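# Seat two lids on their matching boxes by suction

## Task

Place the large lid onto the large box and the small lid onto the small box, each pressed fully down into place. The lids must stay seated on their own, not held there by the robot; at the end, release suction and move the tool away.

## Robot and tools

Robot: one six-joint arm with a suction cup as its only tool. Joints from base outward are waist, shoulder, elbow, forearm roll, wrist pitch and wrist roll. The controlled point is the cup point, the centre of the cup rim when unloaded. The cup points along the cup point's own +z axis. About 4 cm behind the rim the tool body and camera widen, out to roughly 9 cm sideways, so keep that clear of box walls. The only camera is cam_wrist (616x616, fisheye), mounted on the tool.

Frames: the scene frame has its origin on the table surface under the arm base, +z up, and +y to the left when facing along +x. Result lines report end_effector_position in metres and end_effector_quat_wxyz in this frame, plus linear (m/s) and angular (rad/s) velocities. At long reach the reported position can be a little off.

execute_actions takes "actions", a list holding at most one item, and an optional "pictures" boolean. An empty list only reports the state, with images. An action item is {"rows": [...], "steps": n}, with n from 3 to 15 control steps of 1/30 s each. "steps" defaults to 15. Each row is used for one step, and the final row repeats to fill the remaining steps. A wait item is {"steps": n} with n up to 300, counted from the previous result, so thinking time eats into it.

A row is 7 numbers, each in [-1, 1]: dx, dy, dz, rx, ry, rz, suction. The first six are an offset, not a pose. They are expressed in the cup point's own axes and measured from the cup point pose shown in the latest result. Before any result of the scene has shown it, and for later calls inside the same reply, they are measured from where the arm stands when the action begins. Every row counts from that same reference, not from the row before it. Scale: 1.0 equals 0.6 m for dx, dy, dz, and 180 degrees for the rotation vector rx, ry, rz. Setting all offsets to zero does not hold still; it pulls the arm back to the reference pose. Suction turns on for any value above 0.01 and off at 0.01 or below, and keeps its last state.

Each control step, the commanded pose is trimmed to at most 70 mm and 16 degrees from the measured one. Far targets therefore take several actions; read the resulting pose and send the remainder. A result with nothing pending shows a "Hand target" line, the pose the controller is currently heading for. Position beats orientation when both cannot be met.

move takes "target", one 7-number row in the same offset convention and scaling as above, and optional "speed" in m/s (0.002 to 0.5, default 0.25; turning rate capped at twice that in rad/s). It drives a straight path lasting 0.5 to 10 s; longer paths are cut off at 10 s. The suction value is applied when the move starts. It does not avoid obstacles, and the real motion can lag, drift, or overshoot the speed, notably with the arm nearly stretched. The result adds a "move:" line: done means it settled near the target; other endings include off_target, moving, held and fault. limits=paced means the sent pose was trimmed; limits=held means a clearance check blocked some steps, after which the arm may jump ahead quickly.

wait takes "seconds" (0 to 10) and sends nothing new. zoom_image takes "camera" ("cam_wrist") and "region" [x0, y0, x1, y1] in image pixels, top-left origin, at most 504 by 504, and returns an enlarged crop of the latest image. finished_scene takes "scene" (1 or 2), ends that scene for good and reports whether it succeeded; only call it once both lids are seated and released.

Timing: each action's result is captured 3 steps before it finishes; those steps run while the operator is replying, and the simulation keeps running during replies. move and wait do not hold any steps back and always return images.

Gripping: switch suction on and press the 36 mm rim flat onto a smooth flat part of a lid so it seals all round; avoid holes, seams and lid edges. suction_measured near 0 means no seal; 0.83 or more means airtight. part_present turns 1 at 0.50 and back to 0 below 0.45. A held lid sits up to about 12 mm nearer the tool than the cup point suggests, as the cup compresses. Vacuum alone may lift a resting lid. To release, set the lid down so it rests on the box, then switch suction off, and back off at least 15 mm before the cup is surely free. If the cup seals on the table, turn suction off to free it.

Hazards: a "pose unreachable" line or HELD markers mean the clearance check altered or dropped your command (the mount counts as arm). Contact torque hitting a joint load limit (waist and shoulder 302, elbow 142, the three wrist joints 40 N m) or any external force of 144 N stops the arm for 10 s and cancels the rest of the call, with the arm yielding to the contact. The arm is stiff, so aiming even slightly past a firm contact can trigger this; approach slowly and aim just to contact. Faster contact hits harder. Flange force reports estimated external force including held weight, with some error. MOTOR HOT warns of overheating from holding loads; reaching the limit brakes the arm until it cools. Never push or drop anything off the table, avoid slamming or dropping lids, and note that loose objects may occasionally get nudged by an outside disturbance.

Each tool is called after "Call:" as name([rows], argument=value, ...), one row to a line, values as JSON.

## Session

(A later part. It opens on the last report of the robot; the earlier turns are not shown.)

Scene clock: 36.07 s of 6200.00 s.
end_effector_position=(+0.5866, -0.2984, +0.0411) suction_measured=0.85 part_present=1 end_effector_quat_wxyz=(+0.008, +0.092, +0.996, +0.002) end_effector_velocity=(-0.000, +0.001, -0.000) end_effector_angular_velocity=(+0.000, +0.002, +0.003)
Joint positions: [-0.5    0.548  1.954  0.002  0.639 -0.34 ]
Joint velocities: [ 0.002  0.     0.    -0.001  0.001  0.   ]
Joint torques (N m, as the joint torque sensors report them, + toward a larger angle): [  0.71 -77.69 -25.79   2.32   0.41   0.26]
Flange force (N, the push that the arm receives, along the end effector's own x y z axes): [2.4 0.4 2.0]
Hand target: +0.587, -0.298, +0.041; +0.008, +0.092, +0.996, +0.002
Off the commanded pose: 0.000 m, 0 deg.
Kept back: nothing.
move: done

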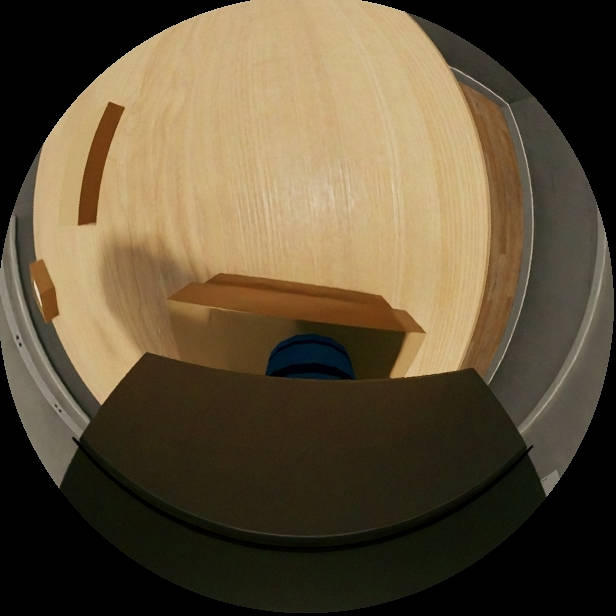

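Sliding on. A bit lower.

Call:
move(target=[0,0,0.015,0,0,0,1], speed=0.02)

Call:
move(target=[0,0,-0.3,0,0,-0.05,0], speed=0.15)

Scene clock: 37.00 s of 6200.00 s.
end_effector_position=(+0.5869, -0.2985, +0.0323) suction_measured=0.85 part_present=1 end_effector_quat_wxyz=(+0.008, +0.092, +0.996, +0.002) end_effector_velocity=(-0.000, +0.000, -0.001) end_effector_angular_velocity=(+0.001, -0.001, -0.003)
Joint positions: [-0.5    0.561  1.956  0.002  0.624 -0.34 ]
Joint velocities: [-0.     0.001  0.001  0.002 -0.002  0.001]
Joint torques (N m, as the joint torque sensors report them, + toward a larger angle): [  0.   -25.02 -11.28   2.09  -4.54   0.24]
Flange force (N, the push that the arm receives, along the end effector's own x y z axes): [21.7 6.9 -84.6]
Hand target: +0.587, -0.298, +0.032; +0.008, +0.092, +0.996, +0.002
Off the commanded pose: 0.000 m, 0 deg.
Kept back: nothing.
move: done

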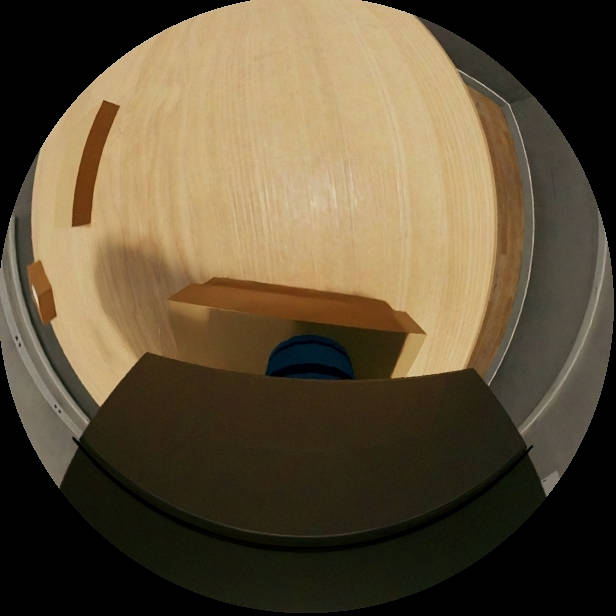

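Scene clock: 38.53 s of 6200.00 s.
end_effector_position=(+0.5841, -0.2987, +0.2123) suction_measured=0.00 part_present=0 end_effector_quat_wxyz=(+0.008, +0.014, +1.000, +0.002) end_effector_velocity=(-0.000, +0.000, +0.001) end_effector_angular_velocity=(-0.001, -0.001, -0.000)
Joint positions: [-0.5    0.341  1.867  0.002  0.933 -0.498]
Joint velocities: [ 0.001 -0.002 -0.    -0.001  0.001  0.001]
Joint torques (N m, as the joint torque sensors report them, + toward a larger angle): [  0.54 -65.58 -33.92   3.16   0.58   0.23]
Flange force (N, the push that the arm receives, along the end effector's own x y z axes): [3.4 0.9 1.3]
Hand target: +0.584, -0.299, +0.212; +0.008, +0.014, +1.000, +0.002
Off the commanded pose: 0.000 m, 0 deg.
Kept back: nothing.
move: done

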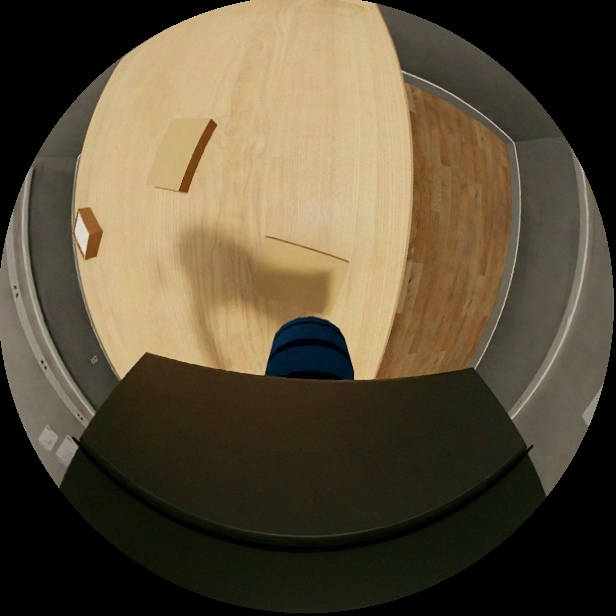

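Call:
move(target=[-0.26,0.35,0.15,0,0,0,0])

Scene clock: 40.27 s of 6200.00 s.
end_effector_position=(+0.7467, -0.0926, +0.1252) suction_measured=0.00 part_present=0 end_effector_quat_wxyz=(+0.008, +0.014, +1.000, +0.002) end_effector_velocity=(-0.001, +0.001, -0.002) end_effector_angular_velocity=(+0.001, +0.004, +0.001)
Joint positions: [-0.145  0.557  1.723  0.001  0.86  -0.142]
Joint velocities: [ 0.001  0.003  0.     0.     0.001 -0.   ]
Joint torques (N m, as the joint torque sensors report them, + toward a larger angle): [ -2.24 -83.98 -31.97   3.01   0.54   0.25]
Flange force (N, the push that the arm receives, along the end effector's own x y z axes): [2.1 2.7 1.6]
Hand target: +0.747, -0.093, +0.125; +0.008, +0.014, +1.000, +0.002
Off the commanded pose: 0.001 m, 0 deg.
Kept back: nothing.
move: done

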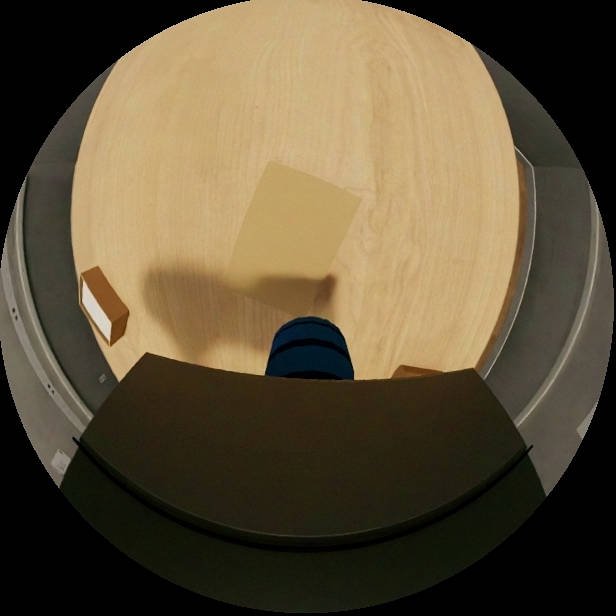

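Call:
move(target=[-0.108,0.02,0.15,0,0,0,1], speed=0.1)

Call:
move(target=[0,0,0.025,0,0,0,1], speed=0.02)

Scene clock: 41.93 s of 6200.00 s.
end_effector_position=(+0.8132, -0.0821, +0.0363) suction_measured=0.00 part_present=0 end_effector_quat_wxyz=(+0.008, +0.014, +1.000, +0.002) end_effector_velocity=(-0.000, +0.000, -0.002) end_effector_angular_velocity=(+0.000, +0.002, +0.000)
Joint positions: [-0.119  0.732  1.609  0.001  0.8   -0.116]
Joint velocities: [ 0.     0.003 -0.     0.    -0.    -0.   ]
Joint torques (N m, as the joint torque sensors report them, + toward a larger angle): [  0.92 -97.04 -30.64   2.89   0.58   0.34]
Flange force (N, the push that the arm receives, along the end effector's own x y z axes): [3.1 -1.2 1.8]
Hand target: +0.813, -0.082, +0.036; +0.008, +0.014, +1.000, +0.002
Off the commanded pose: 0.000 m, 0 deg.
Kept back: nothing.
move: done

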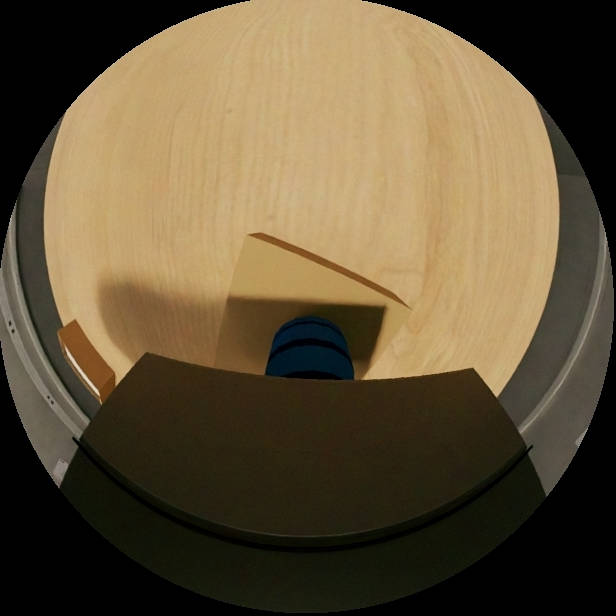

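Scene clock: 42.90 s of 6200.00 s.
end_effector_position=(+0.8134, -0.0820, +0.0213) suction_measured=0.84 part_present=1 end_effector_quat_wxyz=(+0.008, +0.014, +1.000, +0.002) end_effector_velocity=(-0.000, +0.000, -0.001) end_effector_angular_velocity=(-0.001, +0.001, +0.001)
Joint positions: [-0.119  0.749  1.612  0.001  0.78  -0.116]
Joint velocities: [ 0.001  0.     0.001 -0.001  0.     0.001]
Joint torques (N m, as the joint torque sensors report them, + toward a larger angle): [  0.02 -99.09 -30.13   2.79   0.64   0.22]
Flange force (N, the push that the arm receives, along the end effector's own x y z axes): [2.1 0.3 2.6]
Hand target: +0.813, -0.082, +0.021; +0.008, +0.014, +1.000, +0.002
Off the commanded pose: 0.000 m, 0 deg.
Kept back: nothing.
move: done

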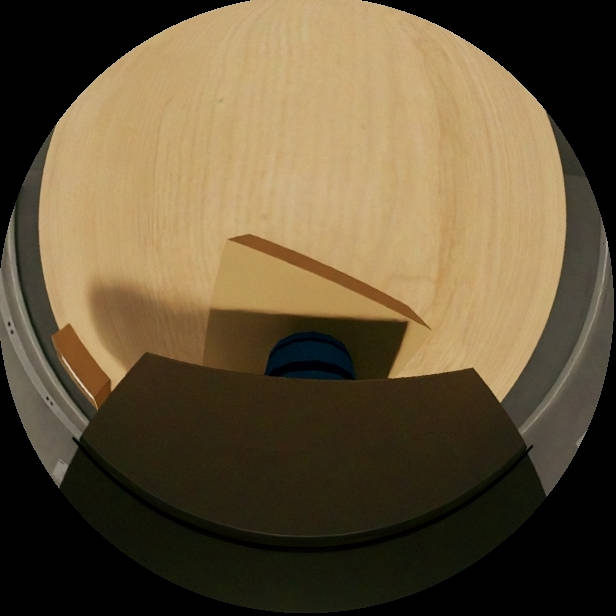

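Call:
move(target=[0.32,0.39,-0.25,0,0,-0.28,1])

Scene clock: 45.27 s of 6200.00 s.
end_effector_position=(+0.6251, +0.1566, +0.1689) suction_measured=0.85 part_present=1 end_effector_quat_wxyz=(+0.007, -0.413, +0.911, -0.002) end_effector_velocity=(-0.000, +0.000, +0.000) end_effector_angular_velocity=(-0.000, -0.000, +0.001)
Joint positions: [ 0.216  0.373  1.922  0.001  0.846 -0.661]
Joint velocities: [ 0.001 -0.     0.    -0.     0.     0.   ]
Joint torques (N m, as the joint torque sensors report them, + toward a larger angle): [  0.49 -66.41 -31.88   2.99   0.47   0.15]
Flange force (N, the push that the arm receives, along the end effector's own x y z axes): [3.4 0.2 1.6]
Hand target: +0.625, +0.157, +0.169; +0.007, -0.413, +0.911, -0.002
Off the commanded pose: 0.001 m, 0 deg.
Kept back: nothing.
move: done

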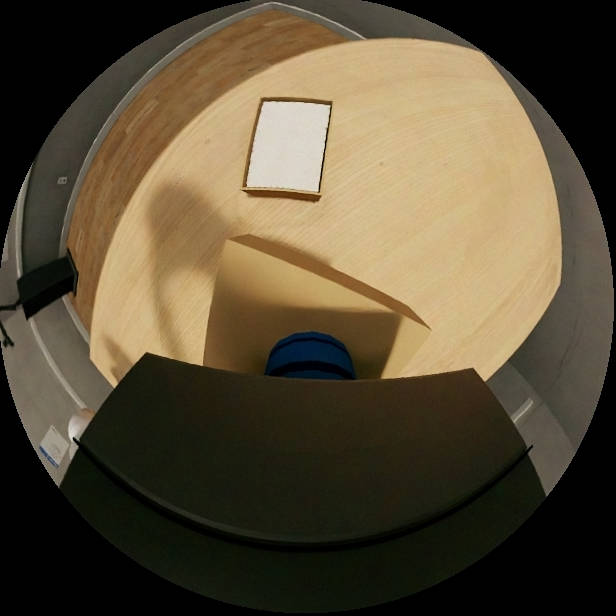

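Call:
move(target=[-0.15,0.03,0.05,0,0,-0.11,1])

Scene clock: 46.57 s of 6200.00 s.
end_effector_position=(+0.6711, +0.2363, +0.1397) suction_measured=0.85 part_present=1 end_effector_quat_wxyz=(+0.007, -0.564, +0.826, -0.003) end_effector_velocity=(+0.000, +0.000, -0.001) end_effector_angular_velocity=(-0.000, -0.001, +0.003)
Joint positions: [ 0.314  0.491  1.803  0.001  0.847 -0.908]
Joint velocities: [ 0.     0.001 -0.    -0.001 -0.002 -0.003]
Joint torques (N m, as the joint torque sensors report them, + toward a larger angle): [  0.06 -79.25 -31.76   2.92   0.4    0.02]
Flange force (N, the push that the arm receives, along the end effector's own x y z axes): [1.0 0.0 3.1]
Hand target: +0.671, +0.236, +0.140; +0.007, -0.564, +0.826, -0.003
Off the commanded pose: 0.000 m, 0 deg.
Kept back: nothing.
move: done

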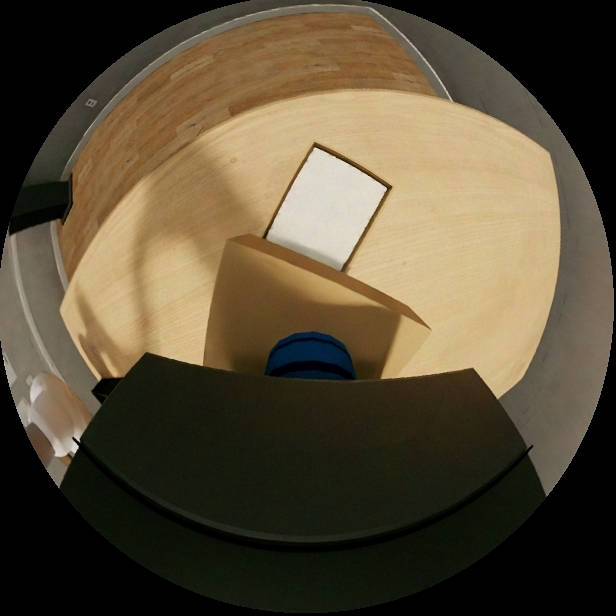

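Call:
move(target=[-0.13,-0.06,0.08,0,0,0.02,1], speed=0.1)

Scene clock: 48.10 s of 6200.00 s.
end_effector_position=(+0.7336, +0.2960, +0.0928) suction_measured=0.85 part_present=1 end_effector_quat_wxyz=(+0.007, -0.537, +0.843, -0.003) end_effector_velocity=(-0.001, +0.001, -0.000) end_effector_angular_velocity=(+0.000, +0.001, -0.000)
Joint positions: [ 0.364  0.64   1.651  0.001  0.85  -0.795]
Joint velocities: [ 0.001  0.001 -0.     0.001  0.     0.001]
Joint torques (N m, as the joint torque sensors report them, + toward a larger angle): [ -0.71 -90.28 -31.83   2.99   0.45   0.16]
Flange force (N, the push that the arm receives, along the end effector's own x y z axes): [2.6 1.9 1.0]
Hand target: +0.734, +0.296, +0.093; +0.007, -0.537, +0.843, -0.003
Off the commanded pose: 0.000 m, 0 deg.
Kept back: nothing.
move: done

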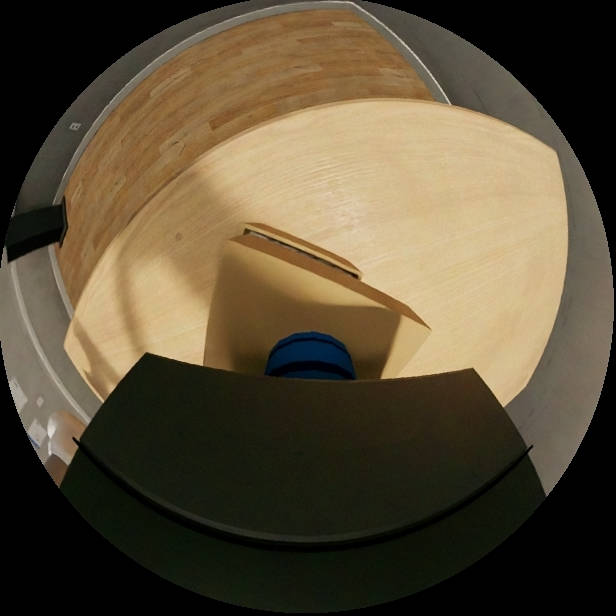

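Call:
move(target=[-0.022,0.008,0.04,0,0,0,1], speed=0.03)

Scene clock: 49.53 s of 6200.00 s.
end_effector_position=(+0.7352, +0.3100, +0.0689) suction_measured=0.85 part_present=1 end_effector_quat_wxyz=(+0.007, -0.537, +0.843, -0.003) end_effector_velocity=(-0.000, +0.001, -0.001) end_effector_angular_velocity=(+0.000, -0.000, -0.000)
Joint positions: [ 0.38   0.673  1.645  0.001  0.823 -0.779]
Joint velocities: [ 0.001  0.001  0.     0.    -0.002  0.001]
Joint torques (N m, as the joint torque sensors report them, + toward a larger angle): [ -0.7  -93.79 -31.18   2.96   0.45   0.08]
Flange force (N, the push that the arm receives, along the end effector's own x y z axes): [1.2 1.0 2.8]
Hand target: +0.735, +0.310, +0.069; +0.007, -0.537, +0.843, -0.003
Off the commanded pose: 0.000 m, 0 deg.
Kept back: nothing.
move: done

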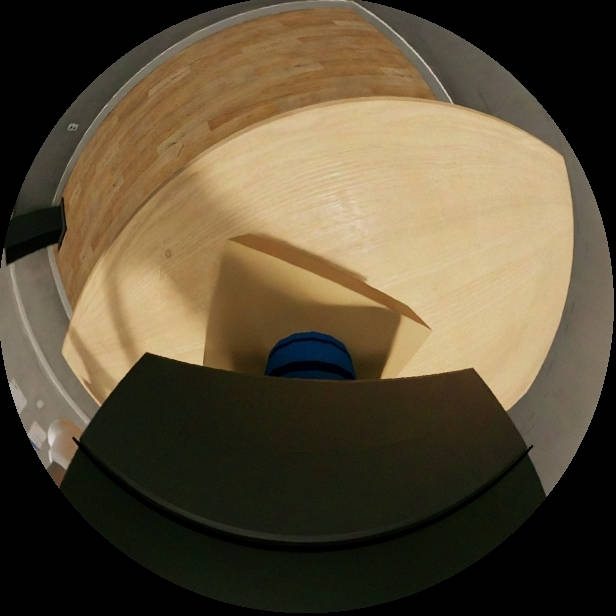

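Call:
move(target=[0.008,0.004,0.035,0,0,0,1], speed=0.02)

Scene clock: 60.90 s of 6200.00 s.
end_effector_position=(+0.7343, +0.3080, +0.0542) suction_measured=0.85 part_present=1 end_effector_quat_wxyz=(+0.011, -0.537, +0.843, -0.004) end_effector_velocity=(-0.000, -0.000, +0.001) end_effector_angular_velocity=(-0.001, +0.000, +0.001)
Joint positions: [ 0.378  0.685  1.658  0.     0.79  -0.781]
Joint velocities: [-0.    -0.001  0.    -0.001  0.001 -0.001]
Joint torques (N m, as the joint torque sensors report them, + toward a larger angle): [  4.15 -71.13 -19.32   3.73  -0.32   0.32]
Flange force (N, the push that the arm receives, along the end effector's own x y z axes): [6.2 -3.6 -28.2]
Hand target: +0.734, +0.308, +0.054; +0.011, -0.537, +0.843, -0.004
Off the commanded pose: 0.007 m, 0 deg.
FORCE FAULT: contact force on the arm reached its limit, and the arm stopped for 10 seconds. The contact can be on any part of the arm, not only on its tool. The arm's remaining commands of this call were not run. The arm holds still and accepts commands again. Move the arm away from the contact; if what it grips holds it there, let go first. Pushing or pulling that hard again can fault the arm again.
Kept back: nothing.
move: fault

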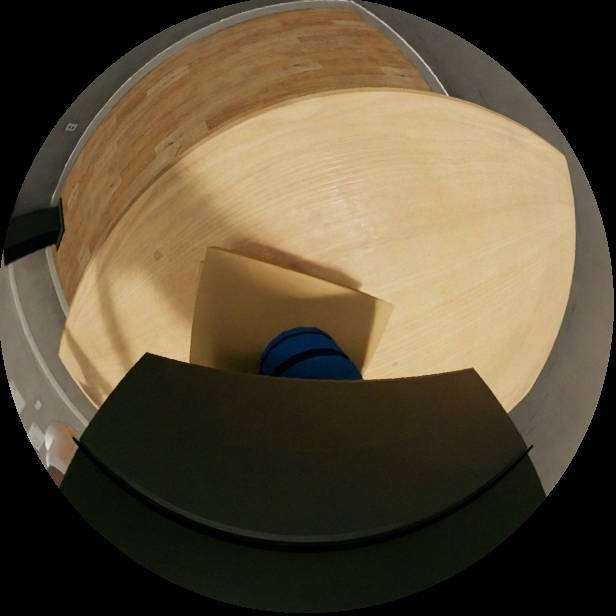

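Release and inspect.

Call:
move(target=[0.2,0,-0.2,0,0,0,0], speed=0.1)

Scene clock: 63.17 s of 6200.00 s.
end_effector_position=(+0.6812, +0.1986, +0.1725) suction_measured=0.00 part_present=0 end_effector_quat_wxyz=(+0.011, -0.537, +0.843, -0.004) end_effector_velocity=(+0.000, -0.001, -0.000) end_effector_angular_velocity=(+0.000, +0.000, -0.002)
Joint positions: [ 0.259  0.452  1.792  0.002  0.89  -0.902]
Joint velocities: [-0.001  0.     0.     0.    -0.     0.001]
Joint torques (N m, as the joint torque sensors report them, + toward a larger angle): [  0.06 -75.21 -33.13   2.98   0.45   0.33]
Flange force (N, the push that the arm receives, along the end effector's own x y z axes): [2.8 1.0 1.8]
Hand target: +0.681, +0.199, +0.173; +0.011, -0.537, +0.843, -0.004
Off the commanded pose: 0.000 m, 0 deg.
Kept back: nothing.
move: done

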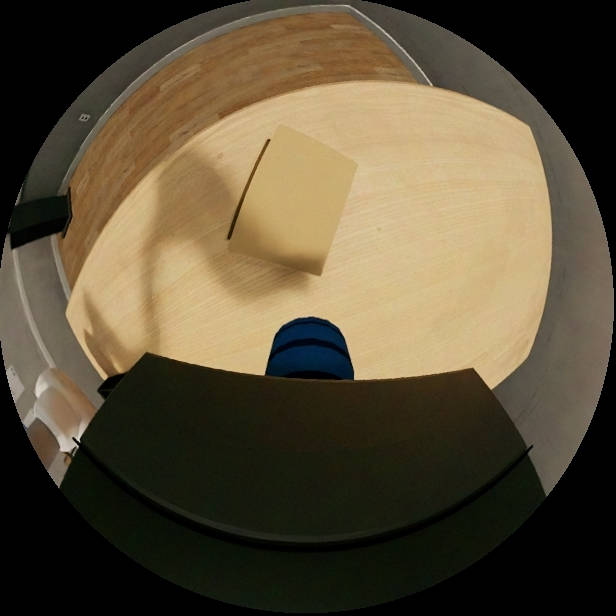

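Call:
move(target=[-0.2,0,0.19,0,0,0,1], speed=0.08)

Scene clock: 65.80 s of 6200.00 s.
end_effector_position=(+0.7342, +0.3080, +0.0602) suction_measured=0.68 part_present=1 end_effector_quat_wxyz=(+0.011, -0.537, +0.843, -0.004) end_effector_velocity=(-0.000, +0.000, +0.001) end_effector_angular_velocity=(-0.000, -0.001, +0.001)
Joint positions: [ 0.378  0.678  1.656  0.     0.799 -0.781]
Joint velocities: [ 0.001 -0.001  0.    -0.001  0.001  0.   ]
Joint torques (N m, as the joint torque sensors report them, + toward a larger angle): [ -0.92 -89.59 -29.21   2.67  -0.13   0.2 ]
Flange force (N, the push that the arm receives, along the end effector's own x y z axes): [2.1 1.8 -4.0]
Hand target: +0.734, +0.308, +0.060; +0.011, -0.537, +0.843, -0.004
Off the commanded pose: 0.000 m, 0 deg.
Kept back: nothing.
move: done

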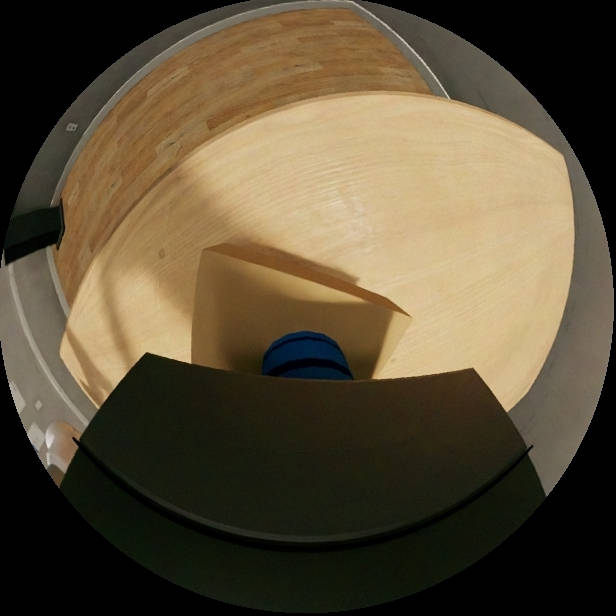

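Call:
move(target=[0,0,-0.04,0,0,0,1], speed=0.04)

Call:
move(target=[0.004,0.03,0,0,0,0,1], speed=0.03)

Call:
move(target=[0,0,0.045,0,0,0,1], speed=0.02)

Scene clock: 66.90 s of 6200.00 s.
end_effector_position=(+0.7336, +0.3079, +0.0841) suction_measured=0.85 part_present=1 end_effector_quat_wxyz=(+0.011, -0.537, +0.843, -0.004) end_effector_velocity=(-0.001, -0.000, -0.000) end_effector_angular_velocity=(-0.001, +0.002, -0.000)
Joint positions: [ 0.378  0.652  1.649  0.001  0.832 -0.781]
Joint velocities: [-0.     0.001  0.     0.     0.002 -0.   ]
Joint torques (N m, as the joint torque sensors report them, + toward a larger angle): [ -0.12 -92.32 -32.04   2.96   0.46   0.26]
Flange force (N, the push that the arm receives, along the end effector's own x y z axes): [3.1 1.0 2.1]
Hand target: +0.734, +0.308, +0.084; +0.011, -0.537, +0.843, -0.004
Off the commanded pose: 0.000 m, 0 deg.
Kept back: nothing.
move: done

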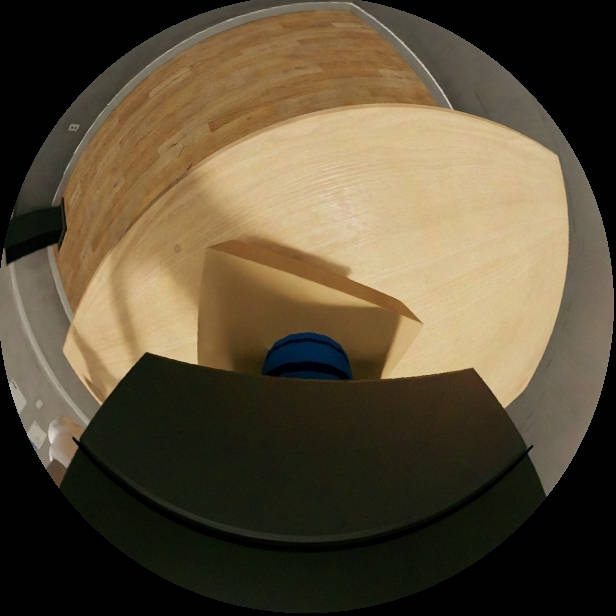

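Scene clock: 67.77 s of 6200.00 s.
end_effector_position=(+0.7163, +0.3133, +0.0838) suction_measured=0.85 part_present=1 end_effector_quat_wxyz=(+0.011, -0.537, +0.843, -0.004) end_effector_velocity=(-0.000, +0.000, +0.001) end_effector_angular_velocity=(-0.000, -0.001, +0.001)
Joint positions: [ 0.392  0.635  1.681  0.     0.817 -0.767]
Joint velocities: [ 0.    -0.001  0.    -0.001  0.001 -0.001]
Joint torques (N m, as the joint torque sensors report them, + toward a larger angle): [ -0.01 -90.43 -31.01   2.96   0.39   0.27]
Flange force (N, the push that the arm receives, along the end effector's own x y z axes): [1.9 0.4 1.5]
Hand target: +0.716, +0.313, +0.084; +0.011, -0.537, +0.843, -0.004
Off the commanded pose: 0.000 m, 0 deg.
Kept back: nothing.
move: done

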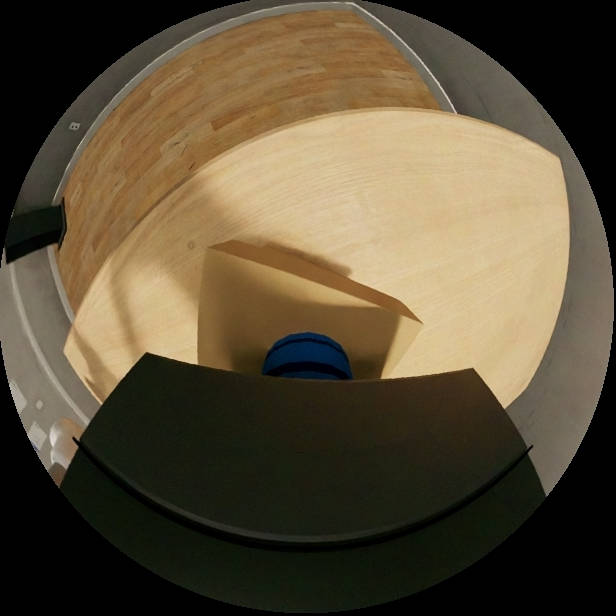

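Scene clock: 69.37 s of 6200.00 s.
end_effector_position=(+0.7165, +0.3131, +0.0563) suction_measured=0.85 part_present=1 end_effector_quat_wxyz=(+0.010, -0.537, +0.843, -0.004) end_effector_velocity=(+0.003, +0.002, +0.002) end_effector_angular_velocity=(+0.004, -0.005, -0.002)
Joint positions: [ 0.392  0.666  1.689  0.     0.779 -0.767]
Joint velocities: [ 0.    -0.    -0.004  0.003 -0.001 -0.   ]
Joint torques (N m, as the joint torque sensors report them, + toward a larger angle): [  0.62 -90.38 -30.21   2.95  -0.27   0.04]
Flange force (N, the push that the arm receives, along the end effector's own x y z axes): [2.9 0.7 -1.0]
Hand target: +0.717, +0.313, +0.057; +0.011, -0.537, +0.843, -0.004
Off the commanded pose: 0.001 m, 0 deg.
Kept back: nothing.
move: done

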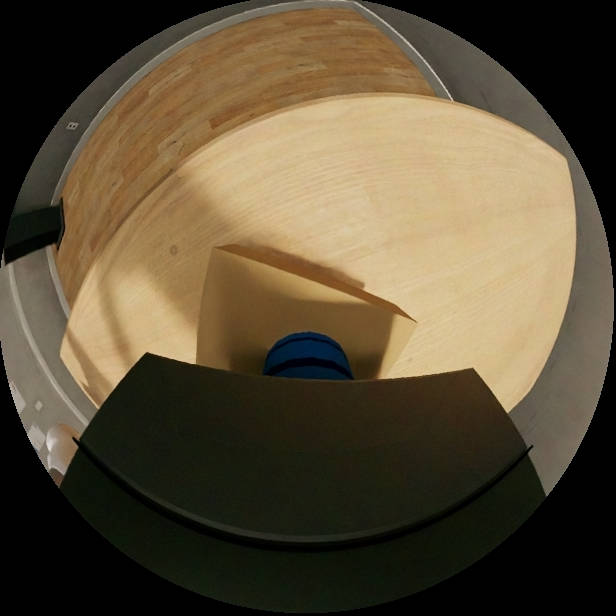

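Call:
move(target=[0,0,0.012,0,0,0,1], speed=0.015)

Scene clock: 70.33 s of 6200.00 s.
end_effector_position=(+0.7167, +0.3132, +0.0491) suction_measured=0.85 part_present=1 end_effector_quat_wxyz=(+0.010, -0.537, +0.843, -0.004) end_effector_velocity=(+0.000, -0.000, -0.000) end_effector_angular_velocity=(-0.000, -0.001, +0.001)
Joint positions: [ 0.392  0.675  1.691  0.     0.769 -0.767]
Joint velocities: [-0.     0.001 -0.    -0.001 -0.002 -0.   ]
Joint torques (N m, as the joint torque sensors report them, + toward a larger angle): [ -0.62 -88.75 -27.48   2.8    0.56   0.13]
Flange force (N, the push that the arm receives, along the end effector's own x y z axes): [1.0 0.3 -2.9]
Hand target: +0.717, +0.313, +0.049; +0.010, -0.537, +0.843, -0.004
Off the commanded pose: 0.000 m, 0 deg.
Kept back: nothing.
move: done

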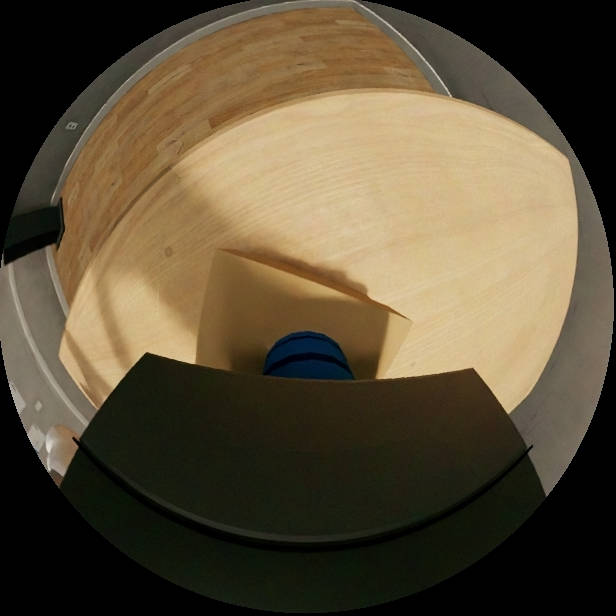

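Call:
move(target=[0.015,0.007,-0.05,0,0,0,1], speed=0.03)

Call:
move(target=[0,0,0.052,0,0,0,1], speed=0.02)

Scene clock: 71.87 s of 6200.00 s.
end_effector_position=(+0.7084, +0.3067, +0.0789) suction_measured=0.85 part_present=1 end_effector_quat_wxyz=(+0.010, -0.537, +0.843, -0.004) end_effector_velocity=(+0.000, -0.000, +0.001) end_effector_angular_velocity=(+0.001, -0.001, -0.000)
Joint positions: [ 0.388  0.629  1.704  0.     0.801 -0.771]
Joint velocities: [-0.    -0.001 -0.     0.    -0.     0.   ]
Joint torques (N m, as the joint torque sensors report them, + toward a larger angle): [ -0.8  -89.54 -30.99   2.89   0.47   0.31]
Flange force (N, the push that the arm receives, along the end effector's own x y z axes): [2.1 1.4 2.2]
Hand target: +0.708, +0.307, +0.079; +0.010, -0.537, +0.843, -0.004
Off the commanded pose: 0.000 m, 0 deg.
Kept back: nothing.
move: done

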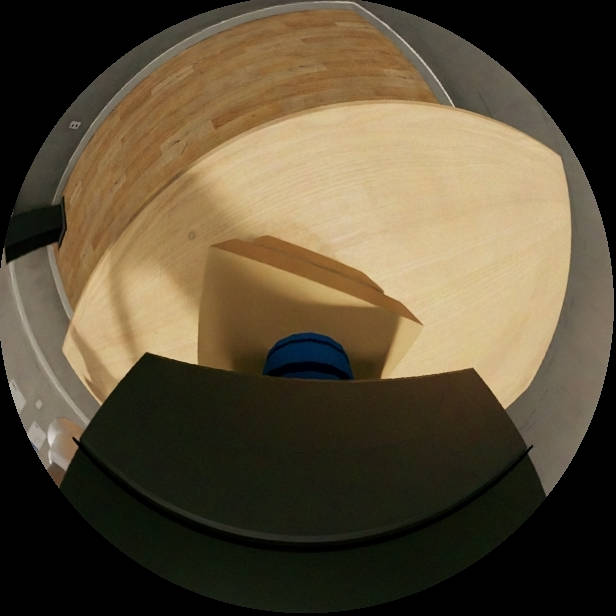

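Scene clock: 73.67 s of 6200.00 s.
end_effector_position=(+0.7090, +0.3068, +0.0476) suction_measured=0.85 part_present=1 end_effector_quat_wxyz=(+0.010, -0.537, +0.843, -0.004) end_effector_velocity=(-0.000, -0.001, +0.001) end_effector_angular_velocity=(+0.000, +0.000, -0.001)
Joint positions: [ 0.388  0.665  1.713  0.     0.756 -0.771]
Joint velocities: [-0.001 -0.001  0.     0.     0.001 -0.   ]
Joint torques (N m, as the joint torque sensors report them, + toward a larger angle): [ -0.14 -90.21 -30.47   2.81   0.31   0.18]
Flange force (N, the push that the arm receives, along the end effector's own x y z axes): [4.6 2.9 0.8]
Hand target: +0.709, +0.307, +0.048; +0.010, -0.537, +0.843, -0.004
Off the commanded pose: 0.000 m, 0 deg.
Kept back: nothing.
move: done

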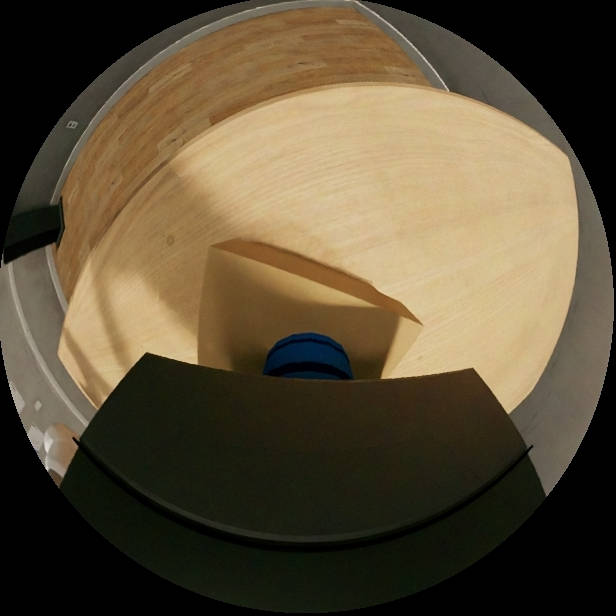

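Call:
move(target=[0,0,0.008,0,0,0,1], speed=0.01)

Call:
move(target=[0.1,0,-0.3,0,0,0,0], speed=0.15)

Call:
finished_scene(scene=1)

Scene clock: 74.60 s of 6200.00 s.
end_effector_position=(+0.7091, +0.3068, +0.0428) suction_measured=0.85 part_present=1 end_effector_quat_wxyz=(+0.010, -0.537, +0.843, -0.004) end_effector_velocity=(+0.000, -0.001, -0.001) end_effector_angular_velocity=(-0.001, +0.000, -0.001)
Joint positions: [ 0.388  0.671  1.714  0.     0.75  -0.771]
Joint velocities: [-0.001  0.001  0.    -0.001 -0.     0.   ]
Joint torques (N m, as the joint torque sensors report them, + toward a larger angle): [ -0.29 -91.36 -30.01   2.74   0.12   0.25]
Flange force (N, the push that the arm receives, along the end effector's own x y z axes): [3.4 1.3 1.6]
Hand target: +0.709, +0.307, +0.043; +0.010, -0.537, +0.843, -0.004
Off the commanded pose: 0.000 m, 0 deg.
Kept back: nothing.
move: done

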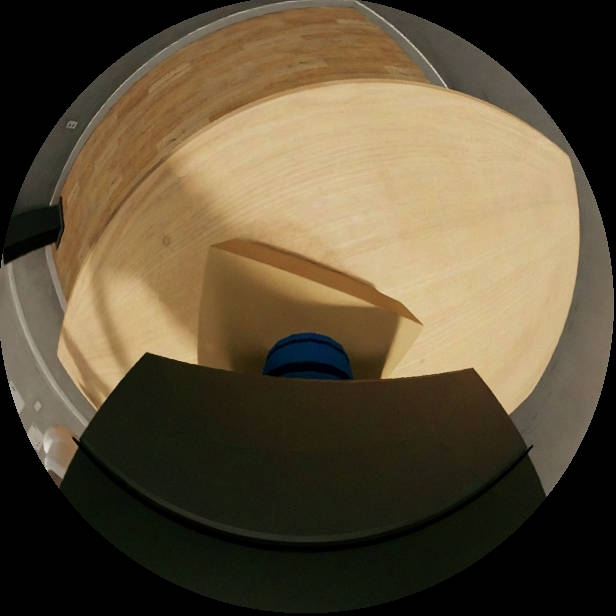

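Scene clock: 76.20 s of 6200.00 s.
end_effector_position=(+0.6800, +0.2517, +0.2220) suction_measured=0.00 part_present=0 end_effector_quat_wxyz=(+0.010, -0.537, +0.843, -0.003) end_effector_velocity=(+0.000, -0.001, +0.001) end_effector_angular_velocity=(+0.001, -0.001, -0.001)
Joint positions: [ 0.33   0.426  1.723  0.001  0.985 -0.829]
Joint velocities: [-0.002 -0.001  0.     0.     0.    -0.001]
Joint torques (N m, as the joint torque sensors report them, + toward a larger angle): [  0.25 -75.53 -35.05   3.3    0.31   0.38]
Flange force (N, the push that the arm receives, along the end effector's own x y z axes): [2.5 -0.8 2.1]
Hand target: +0.680, +0.252, +0.222; +0.010, -0.537, +0.843, -0.003
Off the commanded pose: 0.000 m, 0 deg.
Kept back: nothing.
move: done

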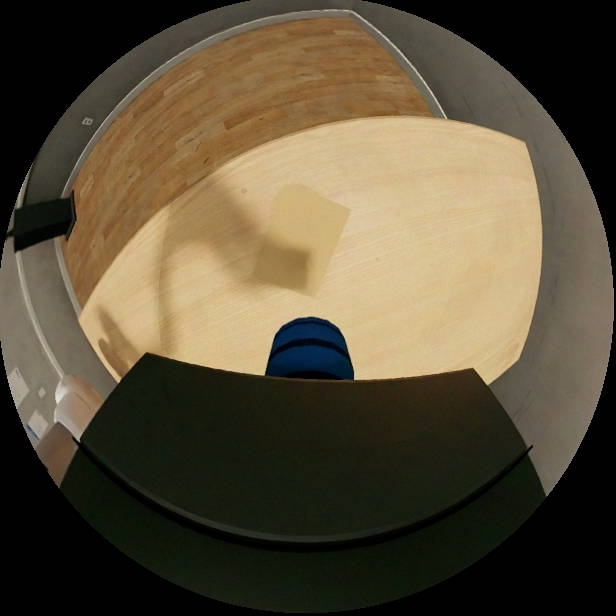

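The scene is finished: the task was done.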